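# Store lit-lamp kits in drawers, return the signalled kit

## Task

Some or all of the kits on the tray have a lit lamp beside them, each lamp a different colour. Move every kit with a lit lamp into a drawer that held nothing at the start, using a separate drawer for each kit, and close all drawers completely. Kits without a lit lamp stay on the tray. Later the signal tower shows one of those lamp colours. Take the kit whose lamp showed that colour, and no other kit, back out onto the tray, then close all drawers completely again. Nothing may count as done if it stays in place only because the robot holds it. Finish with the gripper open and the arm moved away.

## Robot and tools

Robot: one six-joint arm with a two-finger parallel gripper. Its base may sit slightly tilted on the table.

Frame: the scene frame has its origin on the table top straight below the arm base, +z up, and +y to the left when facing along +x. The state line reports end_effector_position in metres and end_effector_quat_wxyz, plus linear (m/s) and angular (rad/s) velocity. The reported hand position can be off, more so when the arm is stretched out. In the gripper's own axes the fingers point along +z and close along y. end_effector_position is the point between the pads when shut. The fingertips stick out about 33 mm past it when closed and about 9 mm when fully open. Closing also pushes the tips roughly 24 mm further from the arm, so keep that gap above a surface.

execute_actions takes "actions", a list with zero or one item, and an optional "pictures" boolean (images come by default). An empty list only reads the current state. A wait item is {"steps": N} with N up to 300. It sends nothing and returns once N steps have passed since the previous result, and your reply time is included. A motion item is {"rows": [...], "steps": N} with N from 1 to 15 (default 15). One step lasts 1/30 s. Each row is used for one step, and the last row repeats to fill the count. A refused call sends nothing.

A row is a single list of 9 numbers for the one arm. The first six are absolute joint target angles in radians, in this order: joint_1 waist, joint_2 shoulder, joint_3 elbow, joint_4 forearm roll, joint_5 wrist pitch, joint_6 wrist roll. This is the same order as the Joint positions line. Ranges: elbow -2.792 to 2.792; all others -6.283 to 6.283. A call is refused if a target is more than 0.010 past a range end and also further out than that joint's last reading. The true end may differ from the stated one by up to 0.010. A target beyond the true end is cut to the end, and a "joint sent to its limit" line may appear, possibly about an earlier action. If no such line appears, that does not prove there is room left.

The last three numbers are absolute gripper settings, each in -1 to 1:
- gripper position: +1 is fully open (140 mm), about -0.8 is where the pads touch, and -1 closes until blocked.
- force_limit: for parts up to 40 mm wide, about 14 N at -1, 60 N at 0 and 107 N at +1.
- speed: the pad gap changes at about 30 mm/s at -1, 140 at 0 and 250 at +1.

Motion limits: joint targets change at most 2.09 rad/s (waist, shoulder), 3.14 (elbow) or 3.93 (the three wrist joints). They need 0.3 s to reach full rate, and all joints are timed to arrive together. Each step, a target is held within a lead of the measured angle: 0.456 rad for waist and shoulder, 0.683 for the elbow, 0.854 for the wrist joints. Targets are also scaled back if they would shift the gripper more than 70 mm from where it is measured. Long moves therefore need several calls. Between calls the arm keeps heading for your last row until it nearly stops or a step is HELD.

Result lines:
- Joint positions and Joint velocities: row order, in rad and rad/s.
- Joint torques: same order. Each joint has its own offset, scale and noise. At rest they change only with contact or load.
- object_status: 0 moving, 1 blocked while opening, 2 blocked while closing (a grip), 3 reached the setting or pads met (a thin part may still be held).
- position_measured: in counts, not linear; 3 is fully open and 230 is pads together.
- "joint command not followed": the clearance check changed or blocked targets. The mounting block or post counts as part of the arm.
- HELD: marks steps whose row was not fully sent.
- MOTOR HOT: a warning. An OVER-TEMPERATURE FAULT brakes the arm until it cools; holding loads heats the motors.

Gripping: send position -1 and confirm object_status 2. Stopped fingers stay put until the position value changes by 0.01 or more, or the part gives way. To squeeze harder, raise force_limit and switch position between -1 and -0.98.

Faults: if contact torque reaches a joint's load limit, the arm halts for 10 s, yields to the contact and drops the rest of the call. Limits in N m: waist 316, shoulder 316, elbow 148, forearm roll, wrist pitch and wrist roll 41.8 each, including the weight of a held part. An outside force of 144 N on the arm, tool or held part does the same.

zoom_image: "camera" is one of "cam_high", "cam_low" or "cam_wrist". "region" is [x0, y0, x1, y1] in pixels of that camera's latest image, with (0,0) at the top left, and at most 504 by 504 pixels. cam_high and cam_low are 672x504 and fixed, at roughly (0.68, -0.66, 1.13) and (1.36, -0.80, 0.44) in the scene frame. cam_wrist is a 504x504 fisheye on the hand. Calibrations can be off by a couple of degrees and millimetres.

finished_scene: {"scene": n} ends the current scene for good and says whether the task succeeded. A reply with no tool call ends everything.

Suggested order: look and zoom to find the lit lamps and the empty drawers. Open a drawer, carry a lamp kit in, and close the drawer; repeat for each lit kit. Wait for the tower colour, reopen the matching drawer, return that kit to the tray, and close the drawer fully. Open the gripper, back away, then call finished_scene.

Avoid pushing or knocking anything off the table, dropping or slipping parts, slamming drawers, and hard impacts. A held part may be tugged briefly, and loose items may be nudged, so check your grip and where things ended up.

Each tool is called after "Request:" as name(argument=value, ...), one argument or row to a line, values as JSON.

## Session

Request:
execute_actions(
  actions=[],
)

Scene clock: 0.00 s of 15600.00 s.
end_effector_position=(+0.4311, +0.4371, +0.1878) position_measured=3 object_status=3 end_effector_quat_wxyz=(-0.013, -0.296, +0.860, +0.416) end_effector_velocity=(+0.001, -0.000, -0.000) end_effector_angular_velocity=(+0.000, +0.000, -0.001)
Joint positions: [0.345 0.257 2.077 0.975 1.13  3.78 ]
Joint velocities: [-0.001  0.001 -0.     0.     0.    -0.001]
Joint torques (N m, as the joint torque sensors report them, + toward a larger angle): no reading
camera_calibration (this result's frames):
cam_wrist: T_world_to_cam=[[-0.586467, 0.396682, 0.706187, -0.0566029], [0.804215, 0.181406, 0.565977, -0.52277], [0.0964062, 0.899853, -0.425406, -0.168173], [0, 0, 0, 1]] pos_world=[0.403437, 0.268618, 0.264306]

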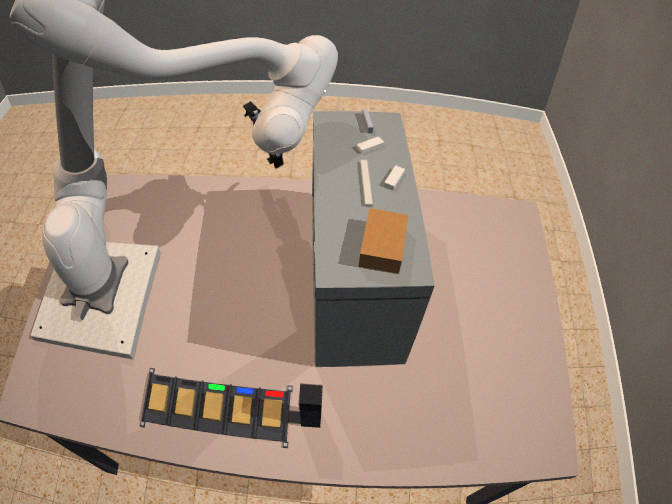

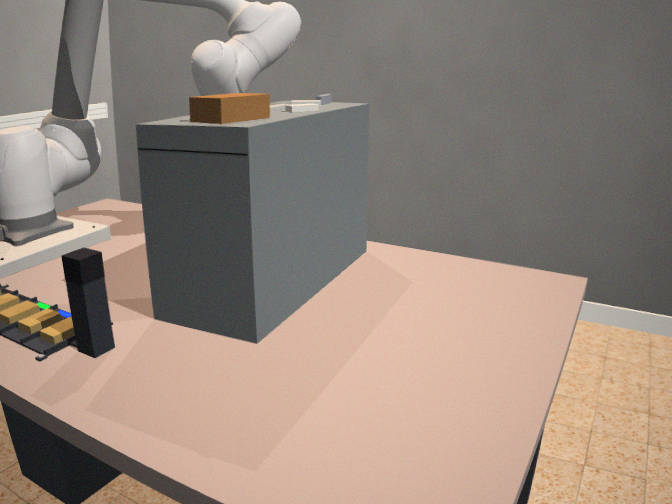

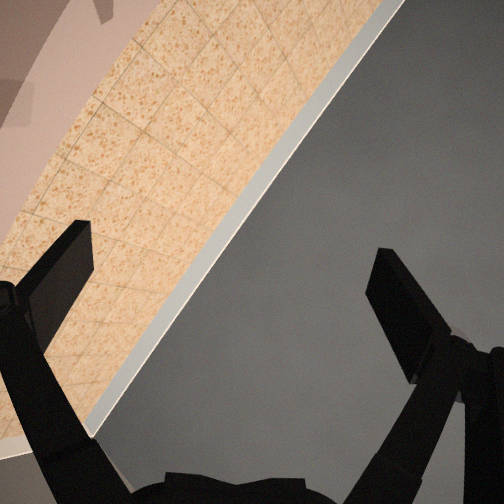

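Request:
execute_actions(
  actions=[
    {"rows":[[0.3,-0.1,2.1,0.4,1.2,2.6,-0.1,0.3,0.3]],"steps":15},
  ],
  pictures=false,
)

Request:
execute_actions(
  actions=[
    {"steps":15},
  ],
  pictures=false,
)

Request:
execute_actions(
  actions=[
    {"rows":[[0.18,-0.5,2.55,0,0.1,1.75,-0.1,0.3,0.3]],"steps":15},
  ],
  pictures=false,
)

Request:
execute_actions(
  actions=[
    {"steps":25},
  ],
)

Scene clock: 5.17 s of 15600.00 s.
end_effector_position=(+0.3861, +0.3052, +0.2494) position_measured=128 object_status=0 end_effector_quat_wxyz=(-0.131, +0.779, -0.576, -0.209) end_effector_velocity=(-0.071, -0.332, +0.134) end_effector_angular_velocity=(-0.273, -1.762, +2.529)
Joint positions: [ 0.31  -0.022  2.095  0.526  1.185  2.897]
Joint velocities: [-0.081 -0.63   0.041 -1.007  0.123 -2.375]
Joint torques (N m, as the joint torque sensors report them, + toward a larger angle): [ -0.31 -32.94 -36.17   4.4    0.65  -0.02]
Steps of this call (steps 1 to 90: nothing new was sent; then 1.67 s passed at rest; steps 91 to 105: all 15 steps of this action). Readings (joint positions | what the end effector reports):
91: [0.345 0.257 2.077 0.975 1.130 3.779] | position_measured=3 object_status=0
92: [0.345 0.255 2.077 0.971 1.130 3.772] | position_measured=6 object_status=0
94: [0.342 0.231 2.079 0.933 1.135 3.717] | position_measured=25 object_status=0
98: [0.330 0.132 2.085 0.774 1.155 3.460] | position_measured=62 object_status=0
105: the state above

Scene clock: 5.67 s of 15600.00 s.
end_effector_position=(+0.3781, +0.2627, +0.2663) position_measured=141 object_status=3 end_effector_quat_wxyz=(-0.137, +0.881, -0.433, -0.133) end_effector_velocity=(-0.001, +0.000, +0.000) end_effector_angular_velocity=(-0.000, +0.001, +0.002)
Joint positions: [ 0.3 -0.1  2.1  0.4  1.2  2.6]
Joint velocities: [ 0.001 -0.001  0.    -0.     0.002 -0.001]
Joint torques (N m, as the joint torque sensors report them, + toward a larger angle): [ -1.57 -28.4  -38.12   4.74   0.26   0.05]
Steps of this call (steps 1 to 15: the robot went on to your last target). Readings (joint positions | what the end effector reports):
1: [0.307 -0.042 2.096 0.493 1.189 2.819] | position_measured=137 object_status=0
2: [0.305 -0.061 2.097 0.464 1.192 2.750] | position_measured=141 object_status=0
4: [0.302 -0.087 2.099 0.421 1.197 2.650] | position_measured=141 object_status=0
8: [0.300 -0.100 2.100 0.400 1.200 2.600] | position_measured=141 object_status=3
15: the state above

Scene clock: 6.17 s of 15600.00 s.
end_effector_position=(+0.4568, +0.1260, +0.2591) position_measured=141 object_status=3 end_effector_quat_wxyz=(-0.135, +0.924, -0.130, +0.334) end_effector_velocity=(+0.134, -0.256, +0.234) end_effector_angular_velocity=(-1.457, -2.577, +1.105)
Joint positions: [ 0.208 -0.406  2.445  0.094  0.38   1.949]
Joint velocities: [-0.233 -0.78   0.878 -0.774 -2.313 -1.647]
Joint torques (N m, as the joint torque sensors report them, + toward a larger angle): [ -2.75   0.42 -37.86   4.5   -1.39  -0.16]
Steps of this call (steps 1 to 15: all 15 steps of this action). Readings (joint positions | what the end effector reports):
1: [0.300 -0.100 2.100 0.400 1.200 2.600] | position_measured=141 object_status=3
2: [0.299 -0.103 2.104 0.397 1.193 2.593] | position_measured=141 object_status=3
4: [0.291 -0.129 2.133 0.370 1.137 2.537] | position_measured=141 object_status=3
8: [0.260 -0.232 2.249 0.268 0.897 2.319] | position_measured=141 object_status=3
15: the state above

Scene clock: 7.00 s of 15600.00 s.
end_effector_position=(+0.4646, +0.1016, +0.2944) position_measured=141 object_status=3 end_effector_quat_wxyz=(-0.085, +0.877, -0.016, +0.473) end_effector_velocity=(+0.000, -0.000, -0.000) end_effector_angular_velocity=(-0.000, +0.000, -0.001)
Joint positions: [ 0.18 -0.5   2.55 -0.    0.1   1.75]
Joint velocities: [-0.001  0.001 -0.    -0.    -0.     0.   ]
Joint torques (N m, as the joint torque sensors report them, + toward a larger angle): [ -2.25   9.   -38.55   4.08  -2.11   0.11]
Steps of this call (steps 1 to 25: the robot went on to your last target). Readings (joint positions | what the end effector reports):
1: [0.201 -0.432 2.473 0.068 0.305 1.895] | position_measured=141 object_status=3
2: [0.194 -0.454 2.498 0.046 0.238 1.848] | position_measured=141 object_status=3
4: [0.184 -0.486 2.534 0.014 0.143 1.780] | position_measured=141 object_status=3
8: [0.180 -0.500 2.550 0.000 0.100 1.750] | position_measured=141 object_status=3
25: the state above
camera_calibration (this result's frames):
cam_wrist: T_world_to_cam=[[0.0980192, -0.99383, -0.0519117, 0.0672385], [-0.863939, -0.0590852, -0.500118, 0.564065], [0.493965, 0.0938697, -0.8644, 0.202288], [0, 0, 0, 1]] pos_world=[0.380804, 0.0811628, 0.460448]

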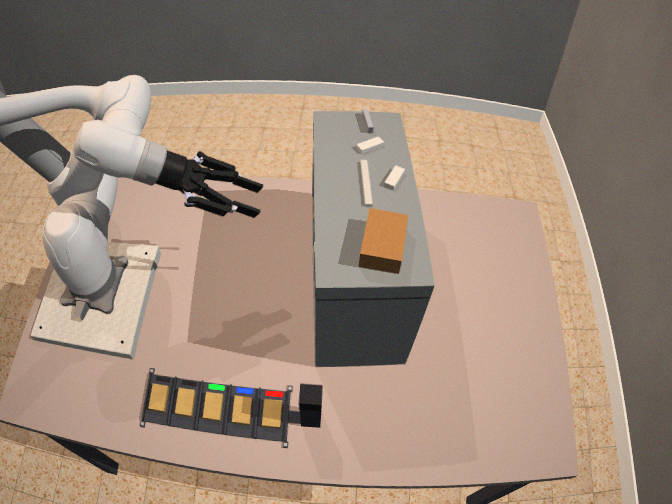

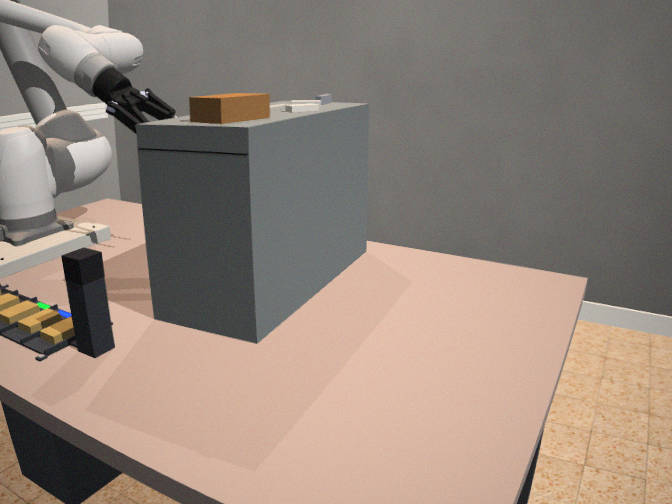

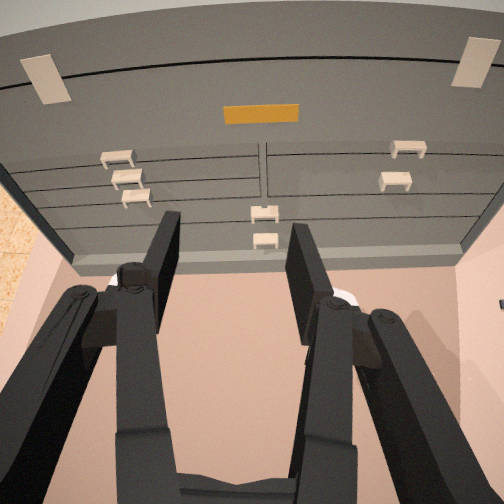

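Request:
execute_actions(
  actions=[
    {"rows":[[0.18,-0.28,2.7,0,-0.12,1.76,-0.1,0.3,0.3],[0.18,-0.28,2.7,0,-0.12,1.76,-0.1,0.3,0.3],[0.18,-0.28,2.7,0,-0.12,1.76,-0.1,0.3,0.3],[0.18,-0.28,2.7,0,-0.12,1.76,-0.1,0.3,0.3],[0.18,-0.28,2.7,0,-0.12,1.76,-0.1,0.3,0.3],[0.18,-0.28,2.7,0,-0.12,1.76,-0.1,0.3,0.3],[0.177,0.017,2.653,0,-0.37,1.755,-0.1,0.3,0.3]],"steps":15},
  ],
  pictures=false,
)

Request:
execute_actions(
  actions=[
    {"steps":15},
  ],
  pictures=false,
)

Request:
execute_actions(
  actions=[
    {"rows":[[0.169,0.06,2.605,0,-0.365,1.75,-0.1,0.3,0.3],[0.169,0.06,2.605,0,-0.365,1.75,-0.1,0.3,0.3],[0.164,0.103,2.555,0,-0.358,1.74,-0.1,0.3,0.3],[0.164,0.103,2.555,0,-0.358,1.74,-0.1,0.3,0.3],[0.159,0.135,2.513,0,-0.349,1.74,-0.1,0.3,0.3]],"steps":15},
  ],
)

Scene clock: 24.20 s of 15600.00 s.
end_effector_position=(+0.4940, +0.1073, +0.1271) position_measured=141 object_status=3 end_effector_quat_wxyz=(-0.076, +0.906, -0.019, +0.416) end_effector_velocity=(+0.088, +0.013, -0.359) end_effector_angular_velocity=(-0.034, +0.223, -0.007)
Joint positions: [ 0.178 -0.095  2.646 -0.    -0.272  1.755]
Joint velocities: [-0.011  1.106  0.075 -0.    -0.956 -0.002]
Joint torques (N m, as the joint torque sensors report them, + toward a larger angle): [  0.85 -23.41 -23.62   2.26  -1.77   0.19]
Steps of this call (steps 1 to 15: the robot went on to your last target; steps 16 to 90: nothing new was sent; then 13.70 s passed at rest; steps 91 to 105: all 15 steps of this action). Readings (joint positions | what the end effector reports):
91: [0.180 -0.500 2.550 -0.000 0.100 1.750] | position_measured=141 object_status=3
92: [0.180 -0.496 2.552 -0.000 0.096 1.750] | position_measured=141 object_status=3
94: [0.180 -0.467 2.573 -0.000 0.066 1.751] | position_measured=141 object_status=3
98: [0.180 -0.368 2.635 -0.000 -0.032 1.755] | position_measured=141 object_status=3
105: the state above

Scene clock: 24.70 s of 15600.00 s.
end_effector_position=(+0.5015, +0.1084, +0.0908) position_measured=141 object_status=3 end_effector_quat_wxyz=(-0.074, +0.911, -0.020, +0.406) end_effector_velocity=(+0.000, -0.000, -0.000) end_effector_angular_velocity=(+0.000, -0.000, -0.001)
Joint positions: [ 0.177  0.017  2.653 -0.    -0.37   1.755]
Joint velocities: [-0.001  0.     0.     0.    -0.001  0.001]
Joint torques (N m, as the joint torque sensors report them, + toward a larger angle): [ -1.3  -22.7  -21.16   2.15  -1.97   0.24]
Steps of this call (steps 1 to 15: the robot went on to your last target). Readings (joint positions | what the end effector reports):
1: [0.178 -0.060 2.648 -0.000 -0.303 1.755] | position_measured=141 object_status=3
2: [0.177 -0.030 2.650 -0.000 -0.328 1.755] | position_measured=141 object_status=3
4: [0.177 0.007 2.652 -0.000 -0.361 1.755] | position_measured=141 object_status=3
8: [0.177 0.017 2.653 -0.000 -0.370 1.755] | position_measured=141 object_status=3
15: the state above

Scene clock: 25.20 s of 15600.00 s.
end_effector_position=(+0.5865, +0.1101, +0.0919) position_measured=141 object_status=3 end_effector_quat_wxyz=(-0.068, +0.910, -0.021, +0.408) end_effector_velocity=(+0.001, +0.001, -0.000) end_effector_angular_velocity=(+0.000, +0.001, +0.001)
Joint positions: [ 0.159  0.135  2.513  0.    -0.349  1.74 ]
Joint velocities: [ 0.002  0.002 -0.002  0.001  0.001  0.   ]
Joint torques (N m, as the joint torque sensors report them, + toward a larger angle): [ -1.2  -37.01 -22.26   2.17  -1.95   0.15]
Steps of this call (steps 1 to 15: all 15 steps of this action). Readings (joint positions | what the end effector reports):
1: [0.177 0.017 2.653 -0.000 -0.370 1.755] | position_measured=141 object_status=3
2: [0.176 0.021 2.649 -0.000 -0.370 1.755] | position_measured=141 object_status=3
4: [0.172 0.050 2.617 -0.000 -0.366 1.751] | position_measured=141 object_status=3
8: [0.161 0.123 2.529 0.000 -0.352 1.740] | position_measured=141 object_status=3
15: the state above
camera_calibration (this result's frames):
cam_wrist: T_world_to_cam=[[0.078608, -0.996236, -0.0365272, 0.0635339], [-0.928408, -0.0598102, -0.366718, 0.59431], [0.363153, 0.0627391, -0.929615, 0.0523005], [0, 0, 0, 1]] pos_world=[0.527774, 0.0955592, 0.268884]

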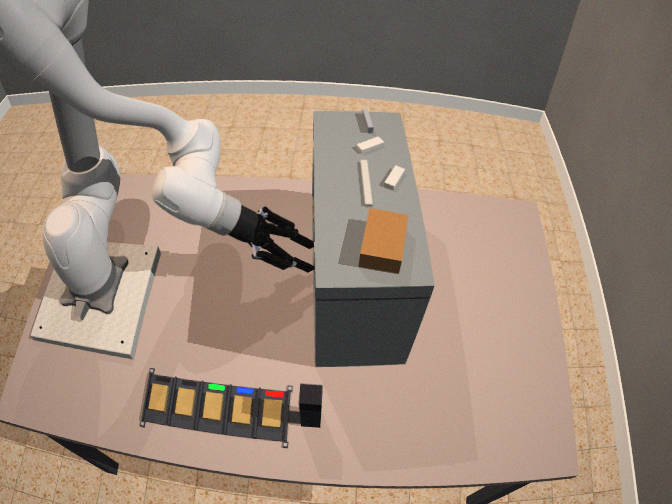

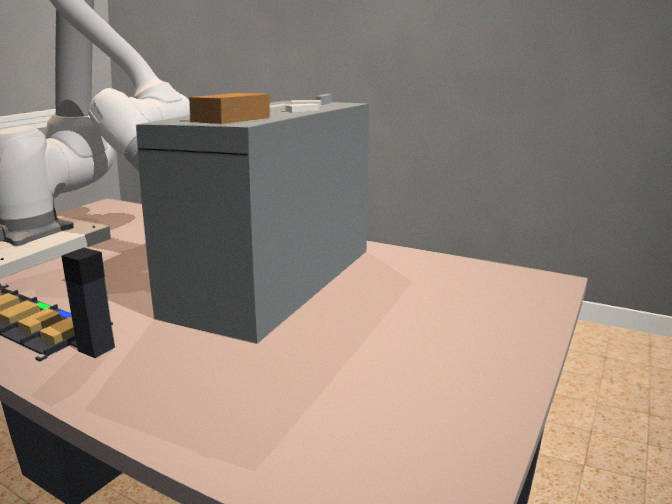

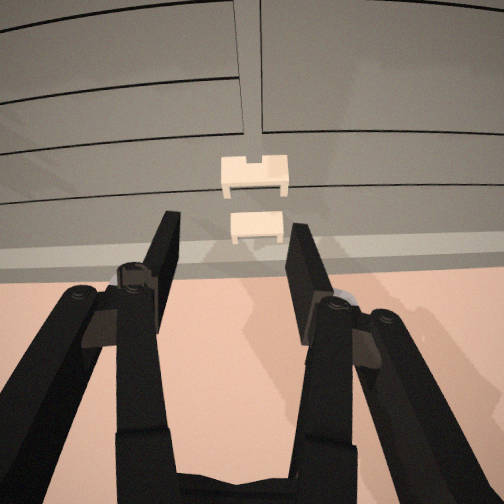

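Request:
execute_actions(
  actions=[
    {"rows":[[0.145,0.142,2.504,0,-0.347,1.725,-0.1,0.3,0.3],[0.141,0.148,2.496,0,-0.345,1.725,-0.1,0.3,0.3],[0.14,0.153,2.49,0,-0.343,1.725,-0.1,0.3,0.3],[0.14,0.158,2.484,0,-0.341,1.725,-0.1,0.3,0.3],[0.14,0.1615,2.479,0,-0.339,1.725,-0.1,0.3,0.3]],"steps":15},
  ],
)

Scene clock: 38.70 s of 15600.00 s.
end_effector_position=(+0.5959, +0.1011, +0.0860) position_measured=141 object_status=3 end_effector_quat_wxyz=(-0.060, +0.913, -0.021, +0.403) end_effector_velocity=(-0.000, -0.000, -0.000) end_effector_angular_velocity=(+0.000, +0.001, -0.001)
Joint positions: [ 0.141  0.155  2.497 -0.003 -0.34   1.725]
Joint velocities: [-0.     0.001 -0.    -0.     0.     0.   ]
Joint torques (N m, as the joint torque sensors report them, + toward a larger angle): [ -5.14 -29.05 -29.29   3.08  -2.28   0.33]
FORCE FAULT: contact force on the arm reached its limit, and the arm stopped for 10 seconds. The contact can be on any part of the arm, not only on its tool. The arm's remaining commands of this call were not run. The arm holds still and accepts commands again. Move the arm away from the contact; if what it grips holds it there, let go first. Pushing or pulling that hard again can fault the arm again.
The stop began at step 98 of this call (marked STOPPED below). From that step on the arm followed nothing that you had sent. 8 steps, steps kept back included, did not run and will not run. Nothing is kept back now, and the robot has no last target.
Steps of this call (steps 1 to 15: the robot went on to your last target; steps 16 to 90: nothing new was sent; then 0.23 s passed at rest; steps 91 to 97: the first 7 steps of this action; steps 98 to 398: the stop). Readings (joint positions | what the end effector reports):
91: [0.159 0.135 2.513 -0.000 -0.349 1.740] | position_measured=141 object_status=3
92: [0.156 0.137 2.511 -0.000 -0.348 1.736] | position_measured=141 object_status=3
94: [0.144 0.147 2.498 -0.000 -0.345 1.727] | position_measured=141 object_status=3
98: [0.141 0.159 2.484 -0.002 -0.340 1.725] | position_measured=141 object_status=3 STOPPED
398: the state above
camera_calibration (this result's frames):
cam_wrist: T_world_to_cam=[[0.0731887, -0.997038, -0.0236218, 0.0557202], [-0.932764, -0.0600492, -0.355452, 0.601983], [0.352981, 0.0480486, -0.934396, 0.0519588], [0, 0, 0, 1]] pos_world=[0.539089, 0.0892073, 0.263842]

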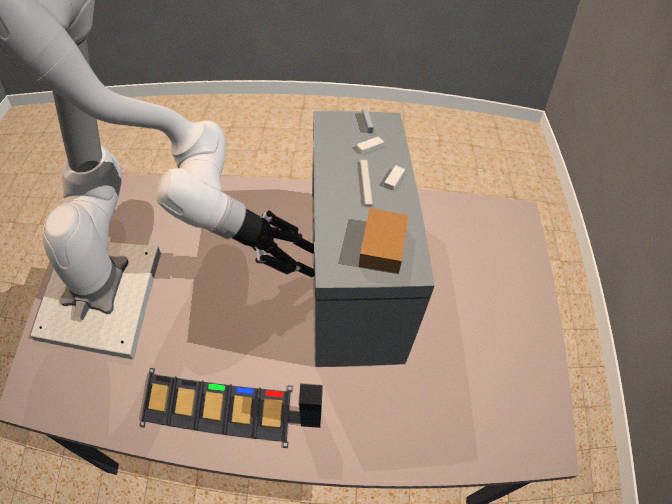

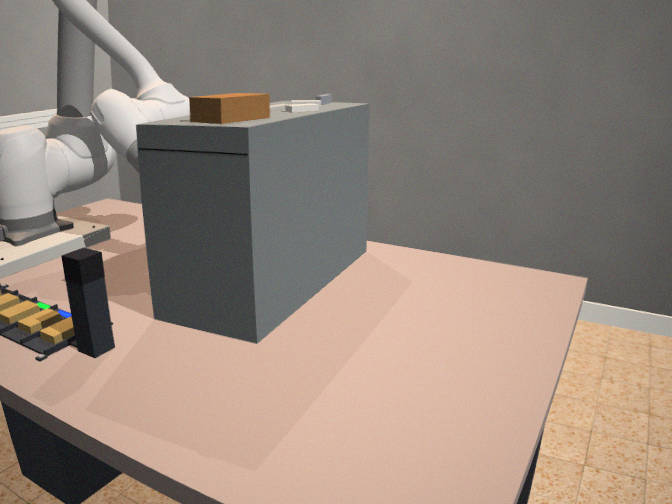

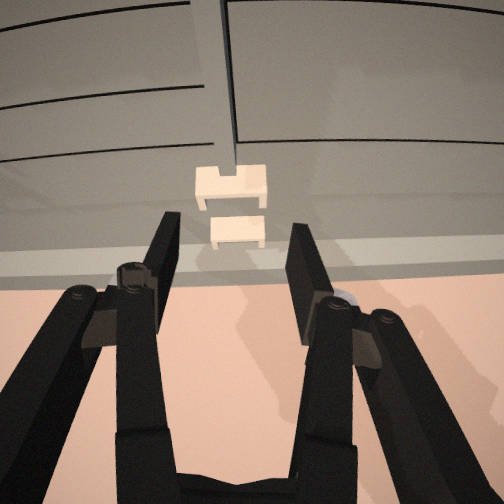

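Request:
execute_actions(
  actions=[
    {"rows":[[0.14,0.146,2.499,0,-0.346,1.725,-0.1,0.3,-0.2],[0.14,0.146,2.499,0,-0.346,1.725,-0.1,0.3,-0.2],[0.14,0.146,2.499,0,-0.346,1.725,-0.1,0.3,-0.2],[0.14,0.146,2.499,0,-0.346,1.725,-1,0.3,-0.2]],"steps":15},
  ],
  pictures=false,
)

Request:
execute_actions(
  actions=[
    {"steps":10},
  ],
  pictures=false,
)

Scene clock: 43.20 s of 15600.00 s.
end_effector_position=(+0.5968, +0.0997, +0.0917) position_measured=196 object_status=0 end_effector_quat_wxyz=(-0.061, +0.910, -0.023, +0.409) end_effector_velocity=(+0.000, +0.000, +0.000) end_effector_angular_velocity=(+0.000, +0.000, +0.000)
Joint positions: [ 0.14   0.146  2.499  0.001 -0.346  1.725]
Joint velocities: [ 0.001 -0.001 -0.     0.     0.001  0.   ]
Joint torques (N m, as the joint torque sensors report them, + toward a larger angle): [  4.39 -36.97 -46.95   1.06  -9.85   0.45]
Steps of this call (steps 1 to 90: nothing new was sent; then 1.00 s passed at rest; steps 91 to 105: all 15 steps of this action). Readings (joint positions | what the end effector reports):
91: [0.141 0.155 2.497 -0.003 -0.340 1.725] | position_measured=141 object_status=3
92: [0.141 0.152 2.497 -0.002 -0.341 1.725] | position_measured=141 object_status=3
94: [0.140 0.147 2.499 -0.001 -0.345 1.725] | position_measured=141 object_status=0
98: [0.140 0.146 2.499 -0.000 -0.346 1.725] | position_measured=163 object_status=0
105: the state above

Scene clock: 43.53 s of 15600.00 s.
end_effector_position=(+0.5969, +0.0997, +0.0917) position_measured=196 object_status=2 end_effector_quat_wxyz=(-0.061, +0.910, -0.023, +0.409) end_effector_velocity=(-0.000, +0.002, -0.000) end_effector_angular_velocity=(-0.001, +0.000, +0.004)
Joint positions: [ 0.14   0.146  2.499  0.    -0.346  1.725]
Joint velocities: [ 0.003  0.001 -0.    -0.    -0.    -0.001]
Joint torques (N m, as the joint torque sensors report them, + toward a larger angle): [  6.54 -37.84 -47.45   0.83 -10.12   0.49]
Steps of this call (steps 1 to 10: the robot went on to your last target). Readings (joint positions | what the end effector reports):
1: [0.140 0.146 2.499 0.001 -0.346 1.725] | position_measured=196 object_status=0
2: [0.140 0.146 2.499 0.001 -0.346 1.725] | position_measured=196 object_status=0
4: [0.140 0.146 2.499 0.000 -0.346 1.725] | position_measured=196 object_status=2
8: [0.140 0.146 2.499 0.000 -0.346 1.725] | position_measured=196 object_status=2
10: the state above

Request:
execute_actions(
  actions=[
    {"rows":[[0.139,0.14,2.506,0,-0.348,1.725,-1,0.3,-0.2],[0.14,0.135,2.513,0,-0.349,1.725,-1,0.3,-0.2],[0.141,0.127,2.524,0,-0.351,1.725,-1,0.3,-0.2],[0.143,0.119,2.534,0,-0.354,1.725,-1,0.3,-0.2],[0.144,0.111,2.545,0,-0.356,1.725,-1,0.3,-0.2],[0.145,0.103,2.555,0,-0.358,1.725,-1,0.3,-0.2],[0.146,0.092,2.568,0,-0.36,1.727,-1,0.3,-0.2],[0.148,0.081,2.58,0,-0.362,1.73,-1,0.3,-0.2],[0.149,0.07,2.593,0,-0.364,1.733,-1,0.3,-0.2],[0.15,0.06,2.605,0,-0.365,1.735,-1,0.3,-0.2],[0.152,0.049,2.617,0,-0.366,1.736,-1,0.3,-0.2],[0.154,0.038,2.629,0,-0.368,1.737,-1,0.3,-0.2],[0.156,0.027,2.641,0,-0.369,1.739,-1,0.3,-0.2],[0.158,0.017,2.653,0,-0.37,1.74,-1,0.3,-0.2]],"steps":15},
  ],
  pictures=false,
)

Request:
execute_actions(
  actions=[
    {"rows":[[0.16,0.004,2.665,0,-0.37,1.741,-1,0.3,-0.2],[0.162,-0.008,2.678,0,-0.37,1.742,-1,0.3,-0.2],[0.164,-0.021,2.69,0,-0.369,1.743,-1,0.3,-0.2],[0.166,-0.034,2.702,0,-0.369,1.744,-1,0.3,-0.2],[0.168,-0.046,2.7145,0,-0.369,1.745,-1,0.3,-0.2],[0.17,-0.06,2.727,0,-0.368,1.745,-1,0.3,-0.2],[0.172,-0.074,2.74,0,-0.367,1.745,-1,0.3,-0.2],[0.172,-0.074,2.74,0,-0.367,1.745,-1,0.3,-0.2],[0.172,-0.074,2.74,0,-0.367,1.745,-1,0.3,-0.2],[0.172,-0.074,2.74,0,-0.367,1.745,-1,0.3,-0.2],[0.172,-0.074,2.74,0,-0.367,1.745,-0.1,0.3,0.3]],"steps":15},
  ],
  pictures=false,
)

Request:
execute_actions(
  actions=[
    {"rows":[[0.172,-0.074,2.74,0,-0.367,1.745,-0.1,0.3,0.3],[0.172,-0.074,2.74,0,-0.367,1.745,-0.1,0.3,0.3],[0.172,-0.074,2.74,0,-0.367,1.745,-0.1,0.3,0.3],[0.172,-0.074,2.74,0,-0.367,1.745,-0.1,0.3,0.3],[0.172,-0.3,2.7,0,-0.12,1.745,-0.1,0.3,0.3],[0.172,-0.3,2.7,0,-0.12,1.745,-0.1,0.3,0.3],[0.172,-0.3,2.7,0,-0.12,1.745,-0.1,0.3,0.3],[0.172,-0.3,2.7,0,-0.12,1.745,-0.1,0.3,0.3],[0.172,-0.5,2.55,0,0.2,1.745,-0.1,0.3,0.3]],"steps":15},
  ],
  pictures=false,
)

Request:
execute_actions(
  actions=[
    {"steps":20},
  ],
)

Scene clock: 68.20 s of 15600.00 s.
end_effector_position=(+0.5379, +0.0948, +0.0910) position_measured=197 object_status=2 end_effector_quat_wxyz=(-0.064, +0.910, -0.030, +0.408) end_effector_velocity=(+0.000, -0.001, +0.000) end_effector_angular_velocity=(+0.000, -0.000, -0.001)
Joint positions: [ 0.145  0.066  2.598  0.01  -0.364  1.733]
Joint velocities: [-0.001 -0.001  0.     0.     0.    -0.   ]
Joint torques (N m, as the joint torque sensors report them, + toward a larger angle): [ 20.85 -25.02 -21.4   -3.    -0.92   0.38]
FORCE FAULT: contact force on the arm reached its limit, and the arm stopped for 10 seconds. The contact can be on any part of the arm, not only on its tool. The arm's remaining commands of this call were not run. The arm holds still and accepts commands again. Move the arm away from the contact; if what it grips holds it there, let go first. Pushing or pulling that hard again can fault the arm again.
The stop began at step 103 of this call (marked STOPPED below). From that step on the arm followed nothing that you had sent. 3 steps, steps kept back included, did not run and will not run. Nothing is kept back now, and the robot has no last target.
Steps of this call (steps 1 to 15: the robot went on to your last target; steps 16 to 90: nothing new was sent; then 11.23 s passed at rest; steps 91 to 102: the first 12 steps of this action; steps 103 to 403: the stop). Readings (joint positions | what the end effector reports):
91: [0.140 0.146 2.499 -0.000 -0.346 1.725] | position_measured=196 object_status=2
92: [0.140 0.144 2.501 0.000 -0.346 1.725] | position_measured=196 object_status=2
94: [0.140 0.135 2.513 -0.000 -0.349 1.725] | position_measured=197 object_status=2
98: [0.144 0.105 2.552 -0.000 -0.357 1.725] | position_measured=197 object_status=2
103: [0.148 0.066 2.598 0.003 -0.364 1.733] | position_measured=197 object_status=2 STOPPED
403: the state above

Scene clock: 68.23 s of 15600.00 s.
end_effector_position=(+0.5379, +0.0948, +0.0910) position_measured=197 object_status=2 end_effector_quat_wxyz=(-0.064, +0.910, -0.030, +0.408) end_effector_velocity=(-0.000, -0.000, -0.000) end_effector_angular_velocity=(-0.000, +0.002, -0.000)
Joint positions: [ 0.145  0.066  2.598  0.01  -0.364  1.733]
Joint velocities: [-0.    -0.     0.     0.     0.002 -0.   ]
Joint torques (N m, as the joint torque sensors report them, + toward a larger angle): [ 20.95 -25.8  -21.5   -3.04  -0.89   0.39]
A stop began in an earlier call of the same reply, so what this call sent did not run. Send another action.
Steps of this call (step 1: nothing new was sent). Readings (joint positions | what the end effector reports):
1: the state above

Scene clock: 68.27 s of 15600.00 s.
end_effector_position=(+0.5379, +0.0948, +0.0910) position_measured=197 object_status=2 end_effector_quat_wxyz=(-0.064, +0.910, -0.030, +0.408) end_effector_velocity=(+0.000, +0.000, -0.000) end_effector_angular_velocity=(-0.000, +0.000, +0.001)
Joint positions: [ 0.145  0.066  2.598  0.01  -0.364  1.733]
Joint velocities: [ 0.001  0.    -0.     0.001 -0.    -0.   ]
Joint torques (N m, as the joint torque sensors report them, + toward a larger angle): [ 20.58 -25.33 -20.75  -2.83  -0.79   0.31]
A stop began in an earlier call of the same reply, so what this call sent did not run. Send another action.
Steps of this call (step 1: nothing new was sent). Readings (joint positions | what the end effector reports):
1: the state above

Scene clock: 68.30 s of 15600.00 s.
end_effector_position=(+0.5379, +0.0948, +0.0910) position_measured=197 object_status=2 end_effector_quat_wxyz=(-0.064, +0.910, -0.030, +0.408) end_effector_velocity=(+0.000, +0.001, +0.001) end_effector_angular_velocity=(-0.001, -0.001, +0.002)
Joint positions: [ 0.145  0.066  2.598  0.01  -0.364  1.733]
Joint velocities: [ 0.001 -0.001  0.     0.    -0.    -0.001]
Joint torques (N m, as the joint torque sensors report them, + toward a larger angle): [ 21.26 -24.84 -20.97  -2.86  -0.93   0.39]
A stop began in an earlier call of the same reply, so what this call sent did not run. Send another action.
Steps of this call (step 1: nothing new was sent). Readings (joint positions | what the end effector reports):
1: the state above
camera_calibration (this result's frames):
cam_wrist: T_world_to_cam=[[0.0598367, -0.997548, -0.0363056, 0.0622658], [-0.929949, -0.0424895, -0.365226, 0.546914], [0.362788, 0.0556163, -0.93021, 0.0710288], [0, 0, 0, 1]] pos_world=[0.479108, 0.0814008, 0.26808]

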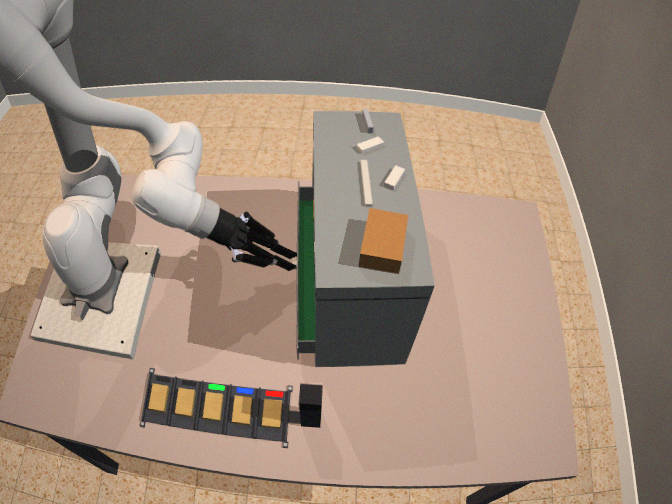

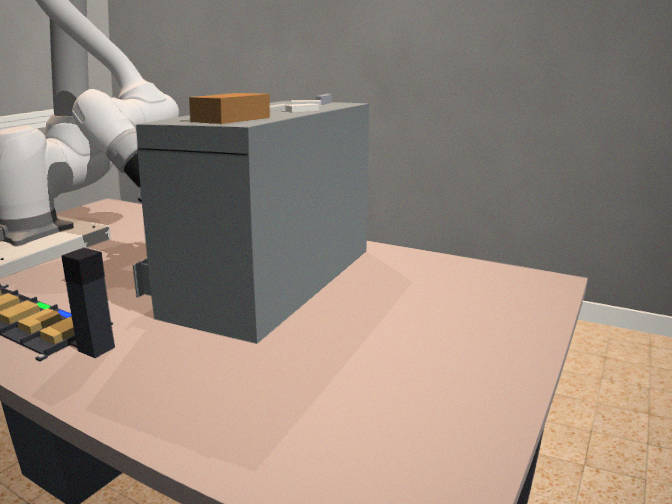

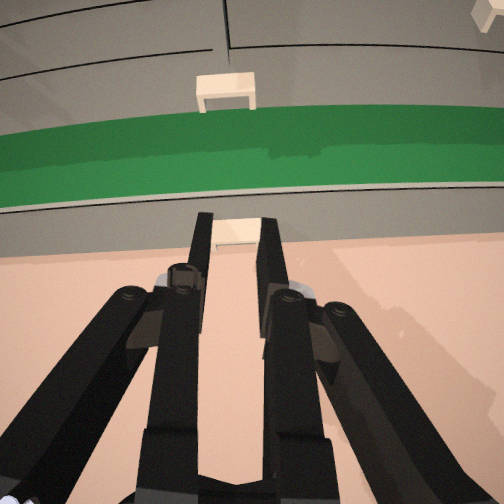

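Request:
execute_actions(
  actions=[
    {"rows":[[0.143,0.066,2.598,0,-0.364,1.733,-1,0.3,-0.2],[0.141,0.066,2.598,0,-0.364,1.733,-1,0.3,-0.2],[0.139,0.066,2.598,0,-0.364,1.733,-1,0.3,-0.2]],"steps":9},
  ],
  pictures=false,
)

Scene clock: 74.10 s of 15600.00 s.
end_effector_position=(+0.5383, +0.0930, +0.0911) position_measured=197 object_status=2 end_effector_quat_wxyz=(-0.062, +0.910, -0.027, +0.408) end_effector_velocity=(+0.000, -0.001, +0.000) end_effector_angular_velocity=(-0.000, -0.001, -0.002)
Joint positions: [ 0.139  0.066  2.598 -0.    -0.364  1.733]
Joint velocities: [-0.002 -0.001  0.     0.    -0.    -0.   ]
Joint torques (N m, as the joint torque sensors report them, + toward a larger angle): [-10.07 -25.82 -21.98   4.34  -1.46   0.25]
Steps of this call (steps 1 to 90: nothing new was sent; then 2.50 s passed at rest; steps 91 to 99: all 9 steps of this action). Readings (joint positions | what the end effector reports):
91: [0.145 0.066 2.598 0.010 -0.364 1.733] | position_measured=197 object_status=2
92: [0.144 0.066 2.598 0.007 -0.364 1.733] | position_measured=197 object_status=2
94: [0.141 0.066 2.598 0.001 -0.364 1.733] | position_measured=197 object_status=2
98: [0.139 0.066 2.598 -0.000 -0.364 1.733] | position_measured=197 object_status=2
99: the state above

Request:
execute_actions(
  actions=[
    {"rows":[[0.141,0.06,2.605,0,-0.365,1.733,-1,0.3,-0.2],[0.1415,0.049,2.617,0,-0.366,1.733,-1,0.3,-0.2],[0.142,0.038,2.629,0,-0.368,1.733,-1,0.3,-0.2],[0.143,0.027,2.641,0,-0.369,1.733,-1,0.3,-0.2],[0.144,0.017,2.653,0,-0.37,1.733,-1,0.3,-0.2]],"steps":10},
  ],
  pictures=false,
)

Scene clock: 79.47 s of 15600.00 s.
end_effector_position=(+0.5052, +0.0916, +0.0907) position_measured=198 object_status=2 end_effector_quat_wxyz=(-0.063, +0.910, -0.025, +0.408) end_effector_velocity=(-0.003, -0.000, -0.001) end_effector_angular_velocity=(+0.001, +0.002, -0.001)
Joint positions: [ 0.144  0.017  2.652  0.    -0.37   1.733]
Joint velocities: [ 0.    -0.003  0.005  0.    -0.     0.002]
Joint torques (N m, as the joint torque sensors report them, + toward a larger angle): [ 21.14 -17.23 -15.37  -3.61   1.31   0.03]
Steps of this call (steps 1 to 15: the robot went on to your last target; steps 16 to 90: nothing new was sent; then 2.03 s passed at rest; steps 91 to 100: all 10 steps of this action). Readings (joint positions | what the end effector reports):
91: [0.139 0.066 2.598 0.000 -0.364 1.733] | position_measured=198 object_status=2
92: [0.139 0.064 2.600 0.000 -0.364 1.733] | position_measured=198 object_status=2
94: [0.141 0.051 2.614 0.000 -0.366 1.733] | position_measured=198 object_status=2
98: [0.143 0.019 2.651 0.000 -0.370 1.733] | position_measured=198 object_status=2
100: the state above

Request:
execute_actions(
  actions=[
    {"rows":[[0.142,0.017,2.653,0,-0.37,1.733,-1,0.3,-0.2],[0.14,0.017,2.653,0,-0.37,1.733,-1,0.3,-0.2],[0.14,0.004,2.665,0,-0.37,1.733,-1,0.3,-0.2],[0.14,-0.008,2.678,0,-0.37,1.733,-1,0.3,-0.2],[0.14,-0.021,2.69,0,-0.369,1.733,-1,0.3,-0.2],[0.14,-0.034,2.702,0,-0.369,1.733,-1,0.3,-0.2],[0.14,-0.046,2.7145,0,-0.369,1.733,-1,0.3,-0.2]],"steps":12},
  ],
  pictures=false,
)

Request:
execute_actions(
  actions=[
    {"rows":[[0.14,-0.046,2.7145,0,-0.369,1.733,-0.1,0.3,0.3]],"steps":10},
  ],
  pictures=false,
)

Request:
execute_actions(
  actions=[
    {"rows":[[0.14,-0.3,2.7,0,-0.12,1.735,-0.1,0.3,0.3],[0.14,-0.3,2.7,0,-0.12,1.735,-0.1,0.3,0.3],[0.14,-0.3,2.7,0,-0.12,1.735,-0.1,0.3,0.3],[0.14,-0.3,2.7,0,-0.12,1.735,-0.1,0.3,0.3],[0.14,-0.3,2.7,0,-0.12,1.735,-0.1,0.3,0.3],[0.14,-0.3,2.7,0,-0.12,1.735,-0.1,0.3,0.3],[0.14,-0.5,2.55,0,0.2,1.745,-0.1,0.3,0.3]],"steps":15},
  ],
  pictures=false,
)

Request:
execute_actions(
  actions=[
    {"steps":15},
  ],
)

Scene clock: 86.33 s of 15600.00 s.
end_effector_position=(+0.4675, +0.0858, +0.0903) position_measured=198 object_status=2 end_effector_quat_wxyz=(-0.062, +0.910, -0.026, +0.408) end_effector_velocity=(-0.003, -0.002, -0.001) end_effector_angular_velocity=(-0.000, +0.002, -0.004)
Joint positions: [ 0.14  -0.046  2.714 -0.    -0.369  1.733]
Joint velocities: [-0.004 -0.004  0.004  0.001  0.001 -0.   ]
Joint torques (N m, as the joint torque sensors report them, + toward a larger angle): [-13.71  -5.02  -8.79   5.43   4.94  -0.01]
Steps of this call (steps 1 to 15: the robot went on to your last target; steps 16 to 90: nothing new was sent; then 3.47 s passed at rest; steps 91 to 102: all 12 steps of this action). Readings (joint positions | what the end effector reports):
91: [0.144 0.017 2.653 -0.000 -0.370 1.733] | position_measured=198 object_status=2
92: [0.144 0.017 2.653 -0.000 -0.370 1.733] | position_measured=198 object_status=2
94: [0.141 0.014 2.656 -0.000 -0.370 1.733] | position_measured=198 object_status=2
98: [0.141 -0.027 2.695 -0.000 -0.369 1.733] | position_measured=198 object_status=2
102: the state above

Scene clock: 86.67 s of 15600.00 s.
end_effector_position=(+0.4671, +0.0855, +0.0900) position_measured=141 object_status=0 end_effector_quat_wxyz=(-0.062, +0.910, -0.027, +0.408) end_effector_velocity=(+0.001, +0.000, +0.001) end_effector_angular_velocity=(-0.000, -0.003, +0.001)
Joint positions: [ 0.14  -0.046  2.715 -0.    -0.369  1.733]
Joint velocities: [ 0.    -0.    -0.002 -0.    -0.    -0.   ]
Joint torques (N m, as the joint torque sensors report them, + toward a larger angle): [ -0.83 -17.36 -21.86   2.21  -1.85   0.21]
Steps of this call (steps 1 to 10: all 10 steps of this action). Readings (joint positions | what the end effector reports):
1: [0.140 -0.046 2.714 -0.000 -0.369 1.733] | position_measured=198 object_status=0
2: [0.140 -0.046 2.714 -0.000 -0.369 1.733] | position_measured=198 object_status=0
4: [0.140 -0.046 2.715 -0.000 -0.368 1.733] | position_measured=176 object_status=0
8: [0.140 -0.046 2.715 -0.000 -0.369 1.733] | position_measured=142 object_status=0
10: the state above

Scene clock: 87.17 s of 15600.00 s.
end_effector_position=(+0.4527, +0.0820, +0.2279) position_measured=141 object_status=3 end_effector_quat_wxyz=(-0.066, +0.903, -0.031, +0.423) end_effector_velocity=(-0.011, -0.008, +0.442) end_effector_angular_velocity=(+0.045, -0.174, -0.024)
Joint positions: [ 0.14  -0.429  2.594  0.     0.101  1.742]
Joint velocities: [-0.    -0.805 -0.499 -0.001  1.125  0.034]
Joint torques (N m, as the joint torque sensors report them, + toward a larger angle): [ -0.97   5.79 -35.16   3.63  -1.81   0.06]
Steps of this call (steps 1 to 15: all 15 steps of this action). Readings (joint positions | what the end effector reports):
1: [0.140 -0.046 2.715 -0.000 -0.369 1.733] | position_measured=141 object_status=0
2: [0.140 -0.050 2.714 0.000 -0.366 1.733] | position_measured=141 object_status=0
4: [0.140 -0.079 2.712 0.000 -0.336 1.733] | position_measured=141 object_status=3
8: [0.140 -0.220 2.703 0.000 -0.194 1.734] | position_measured=141 object_status=3
15: the state above

Scene clock: 87.67 s of 15600.00 s.
end_effector_position=(+0.4492, +0.0811, +0.2671) position_measured=141 object_status=3 end_effector_quat_wxyz=(-0.068, +0.900, -0.032, +0.430) end_effector_velocity=(+0.001, -0.000, +0.001) end_effector_angular_velocity=(+0.000, -0.004, -0.000)
Joint positions: [ 0.14  -0.5    2.55   0.     0.2    1.745]
Joint velocities: [-0.    -0.    -0.    -0.    -0.003  0.   ]
Joint torques (N m, as the joint torque sensors report them, + toward a larger angle): [ -1.54   9.23 -39.01   4.07  -2.02   0.19]
Steps of this call (steps 1 to 15: the robot went on to your last target). Readings (joint positions | what the end effector reports):
1: [0.140 -0.455 2.578 0.000 0.136 1.743] | position_measured=141 object_status=3
2: [0.140 -0.476 2.565 0.000 0.166 1.744] | position_measured=141 object_status=3
4: [0.140 -0.498 2.551 0.000 0.196 1.745] | position_measured=141 object_status=3
8: [0.140 -0.500 2.550 0.000 0.200 1.745] | position_measured=141 object_status=3
15: the state above
camera_calibration (this result's frames):
cam_wrist: T_world_to_cam=[[0.0576664, -0.997407, -0.0430452, 0.0629892], [-0.910876, -0.0349172, -0.411201, 0.531265], [0.408632, 0.0629213, -0.910528, 0.241355], [0, 0, 0, 1]] pos_world=[0.381659, 0.0661899, 0.440928]

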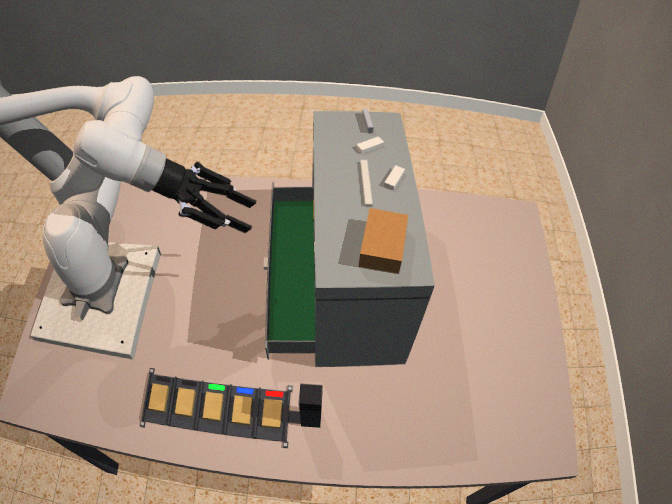

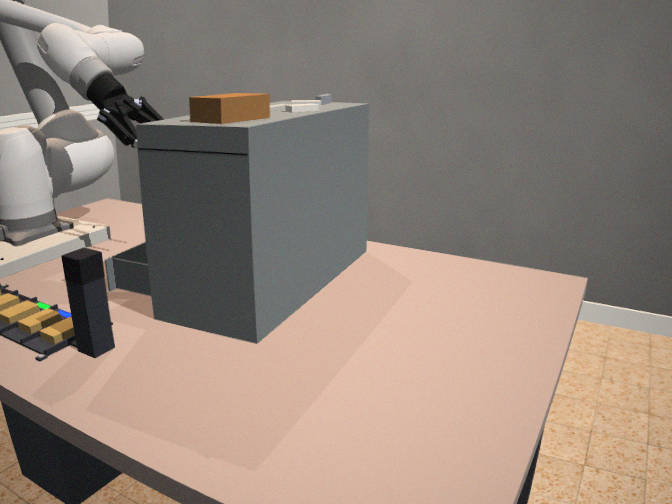

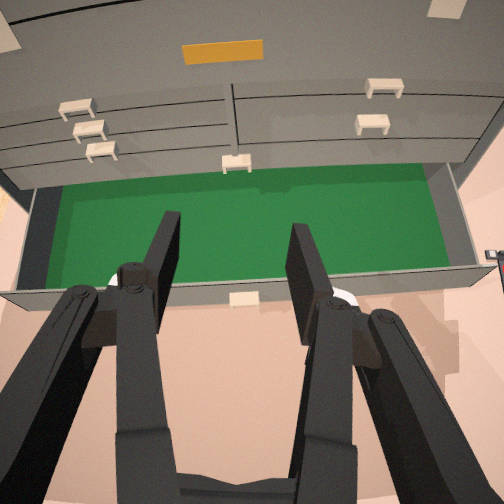

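Request:
execute_actions(
  actions=[
    {"rows":[[-0.2,-0.3,2.1,0,1.3,2.514,-0.25,0.5,0.3]],"steps":15},
  ],
  pictures=false,
)

Request:
execute_actions(
  actions=[
    {"rows":[[-0.693,-0.2,2.0,0,1.34,2.514,-0.25,0.5,0.3]],"steps":15},
  ],
  pictures=false,
)

Request:
execute_actions(
  actions=[
    {"steps":10},
  ],
  pictures=false,
)

Request:
execute_actions(
  actions=[
    {"rows":[[-0.693,0.12,2.13,0,0.89,2.514,-0.25,0.5,0.3]],"steps":15},
  ],
  pictures=false,
)

Request:
execute_actions(
  actions=[
    {"steps":12},
  ],
)

Scene clock: 93.27 s of 15600.00 s.
end_effector_position=(+0.4034, -0.0378, +0.2965) position_measured=160 object_status=3 end_effector_quat_wxyz=(-0.042, +0.878, -0.465, +0.103) end_effector_velocity=(-0.285, -0.192, +0.175) end_effector_angular_velocity=(+0.565, +1.592, -1.818)
Joint positions: [-0.138 -0.336  2.182 -0.     1.078  2.374]
Joint velocities: [-0.578  0.339 -0.763  0.     2.059  1.299]
Joint torques (N m, as the joint torque sensors report them, + toward a larger angle): [ -2.41  -8.46 -37.71   4.42  -0.71   0.16]
Steps of this call (steps 1 to 15: the robot went on to your last target; steps 16 to 90: nothing new was sent; then 2.10 s passed at rest; steps 91 to 105: all 15 steps of this action). Readings (joint positions | what the end effector reports):
91: [0.140 -0.500 2.550 -0.000 0.200 1.745] | position_measured=141 object_status=0
92: [0.138 -0.499 2.546 -0.000 0.208 1.752] | position_measured=145 object_status=0
94: [0.116 -0.486 2.517 -0.000 0.263 1.802] | position_measured=160 object_status=0
98: [0.015 -0.426 2.384 -0.000 0.535 2.028] | position_measured=160 object_status=0
105: the state above

Scene clock: 93.77 s of 15600.00 s.
end_effector_position=(+0.3515, -0.2227, +0.3286) position_measured=160 object_status=3 end_effector_quat_wxyz=(-0.009, +0.707, -0.707, +0.004) end_effector_velocity=(-0.138, -0.379, +0.035) end_effector_angular_velocity=(+0.086, +0.119, -1.021)
Joint positions: [-0.606 -0.219  2.021 -0.     1.325  2.505]
Joint velocities: [-0.932  0.2   -0.228  0.     0.157  0.091]
Joint torques (N m, as the joint torque sensors report them, + toward a larger angle): [  2.05 -20.3  -39.55   4.29   0.14  -0.08]
Steps of this call (steps 1 to 15: all 15 steps of this action). Readings (joint positions | what the end effector reports):
1: [-0.157 -0.325 2.157 -0.000 1.144 2.416] | position_measured=160 object_status=3
2: [-0.177 -0.315 2.136 -0.000 1.200 2.450] | position_measured=160 object_status=3
4: [-0.237 -0.298 2.111 -0.000 1.269 2.478] | position_measured=160 object_status=3
8: [-0.374 -0.268 2.078 -0.000 1.287 2.482] | position_measured=160 object_status=3
15: the state above

Scene clock: 94.10 s of 15600.00 s.
end_effector_position=(+0.3368, -0.2575, +0.3318) position_measured=160 object_status=3 end_effector_quat_wxyz=(+0.008, -0.673, +0.740, +0.002) end_effector_velocity=(+0.001, +0.000, +0.000) end_effector_angular_velocity=(-0.000, -0.000, +0.001)
Joint positions: [-0.693 -0.2    2.     0.     1.34   2.514]
Joint velocities: [ 0.001  0.001 -0.     0.    -0.    -0.   ]
Joint torques (N m, as the joint torque sensors report them, + toward a larger angle): [  0.31 -21.58 -39.47   4.47   0.17   0.09]
Steps of this call (steps 1 to 10: the robot went on to your last target). Readings (joint positions | what the end effector reports):
1: [-0.635 -0.212 2.014 -0.000 1.330 2.508] | position_measured=160 object_status=3
2: [-0.660 -0.207 2.008 -0.000 1.334 2.511] | position_measured=160 object_status=3
4: [-0.689 -0.201 2.001 -0.000 1.339 2.514] | position_measured=160 object_status=3
8: [-0.693 -0.200 2.000 0.000 1.340 2.514] | position_measured=160 object_status=3
10: the state above

Scene clock: 94.60 s of 15600.00 s.
end_effector_position=(+0.4001, -0.3093, +0.1413) position_measured=160 object_status=3 end_effector_quat_wxyz=(+0.008, -0.673, +0.740, +0.002) end_effector_velocity=(+0.070, -0.054, -0.418) end_effector_angular_velocity=(+0.011, +0.013, -0.002)
Joint positions: [-0.693  0.082  2.115  0.     0.944  2.514]
Joint velocities: [-0.002  0.608  0.247 -0.    -0.838  0.001]
Joint torques (N m, as the joint torque sensors report them, + toward a larger angle): [  2.71 -57.34 -36.35   4.06   0.42   0.17]
Steps of this call (steps 1 to 15: all 15 steps of this action). Readings (joint positions | what the end effector reports):
1: [-0.693 -0.200 2.000 0.000 1.340 2.514] | position_measured=160 object_status=3
2: [-0.693 -0.196 2.001 0.000 1.335 2.514] | position_measured=160 object_status=3
4: [-0.693 -0.167 2.015 0.000 1.292 2.514] | position_measured=160 object_status=3
8: [-0.693 -0.075 2.051 0.000 1.164 2.514] | position_measured=160 object_status=3
15: the state above

Scene clock: 95.00 s of 15600.00 s.
end_effector_position=(+0.4044, -0.3126, +0.1153) position_measured=160 object_status=3 end_effector_quat_wxyz=(+0.008, -0.673, +0.740, +0.002) end_effector_velocity=(-0.000, +0.000, -0.001) end_effector_angular_velocity=(+0.001, +0.001, +0.001)
Joint positions: [-0.693  0.12   2.13   0.     0.89   2.514]
Joint velocities: [ 0.     0.001  0.001 -0.    -0.    -0.001]
Joint torques (N m, as the joint torque sensors report them, + toward a larger angle): [ -0.67 -45.35 -32.02   3.52   0.09   0.06]
Steps of this call (steps 1 to 12: the robot went on to your last target). Readings (joint positions | what the end effector reports):
1: [-0.693 0.100 2.122 0.000 0.918 2.514] | position_measured=160 object_status=3
2: [-0.693 0.112 2.127 0.000 0.901 2.514] | position_measured=160 object_status=3
4: [-0.693 0.119 2.130 0.000 0.891 2.514] | position_measured=160 object_status=3
8: [-0.693 0.120 2.130 0.000 0.890 2.514] | position_measured=160 object_status=3
12: the state above
camera_calibration (this result's frames):
cam_wrist: T_world_to_cam=[[-0.999623, -0.0238504, 0.0136142, 0.391784], [-0.0146808, 0.883048, 0.469052, 0.237389], [-0.0232091, 0.468675, -0.883066, 0.444494], [0, 0, 0, 1]] pos_world=[0.405437, -0.408605, 0.275835]

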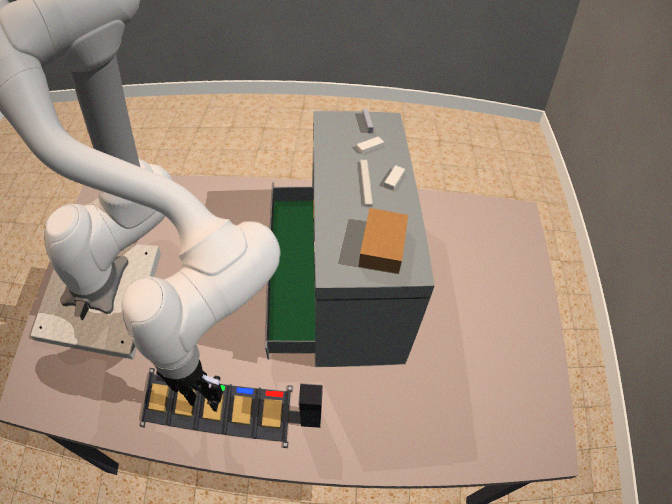

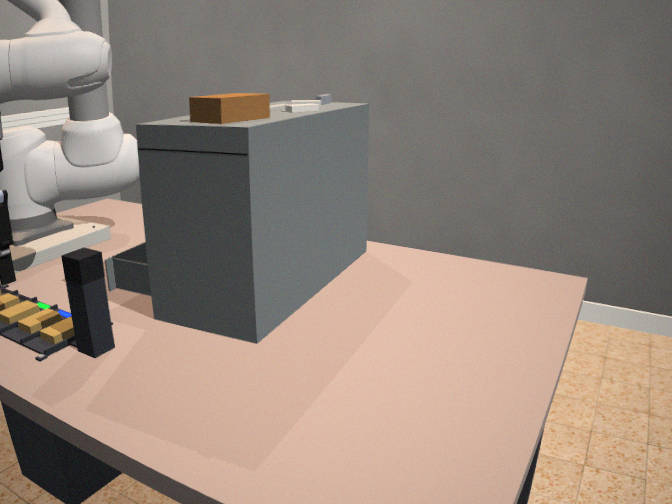

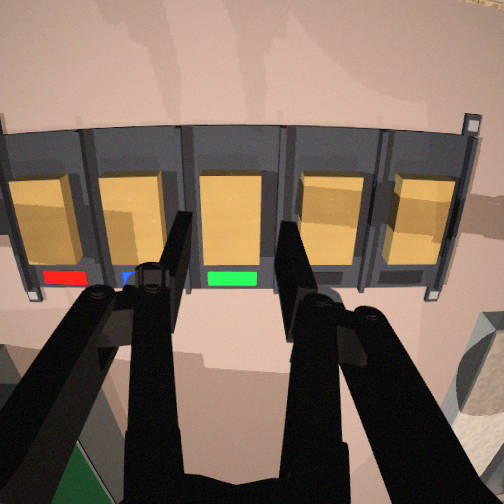

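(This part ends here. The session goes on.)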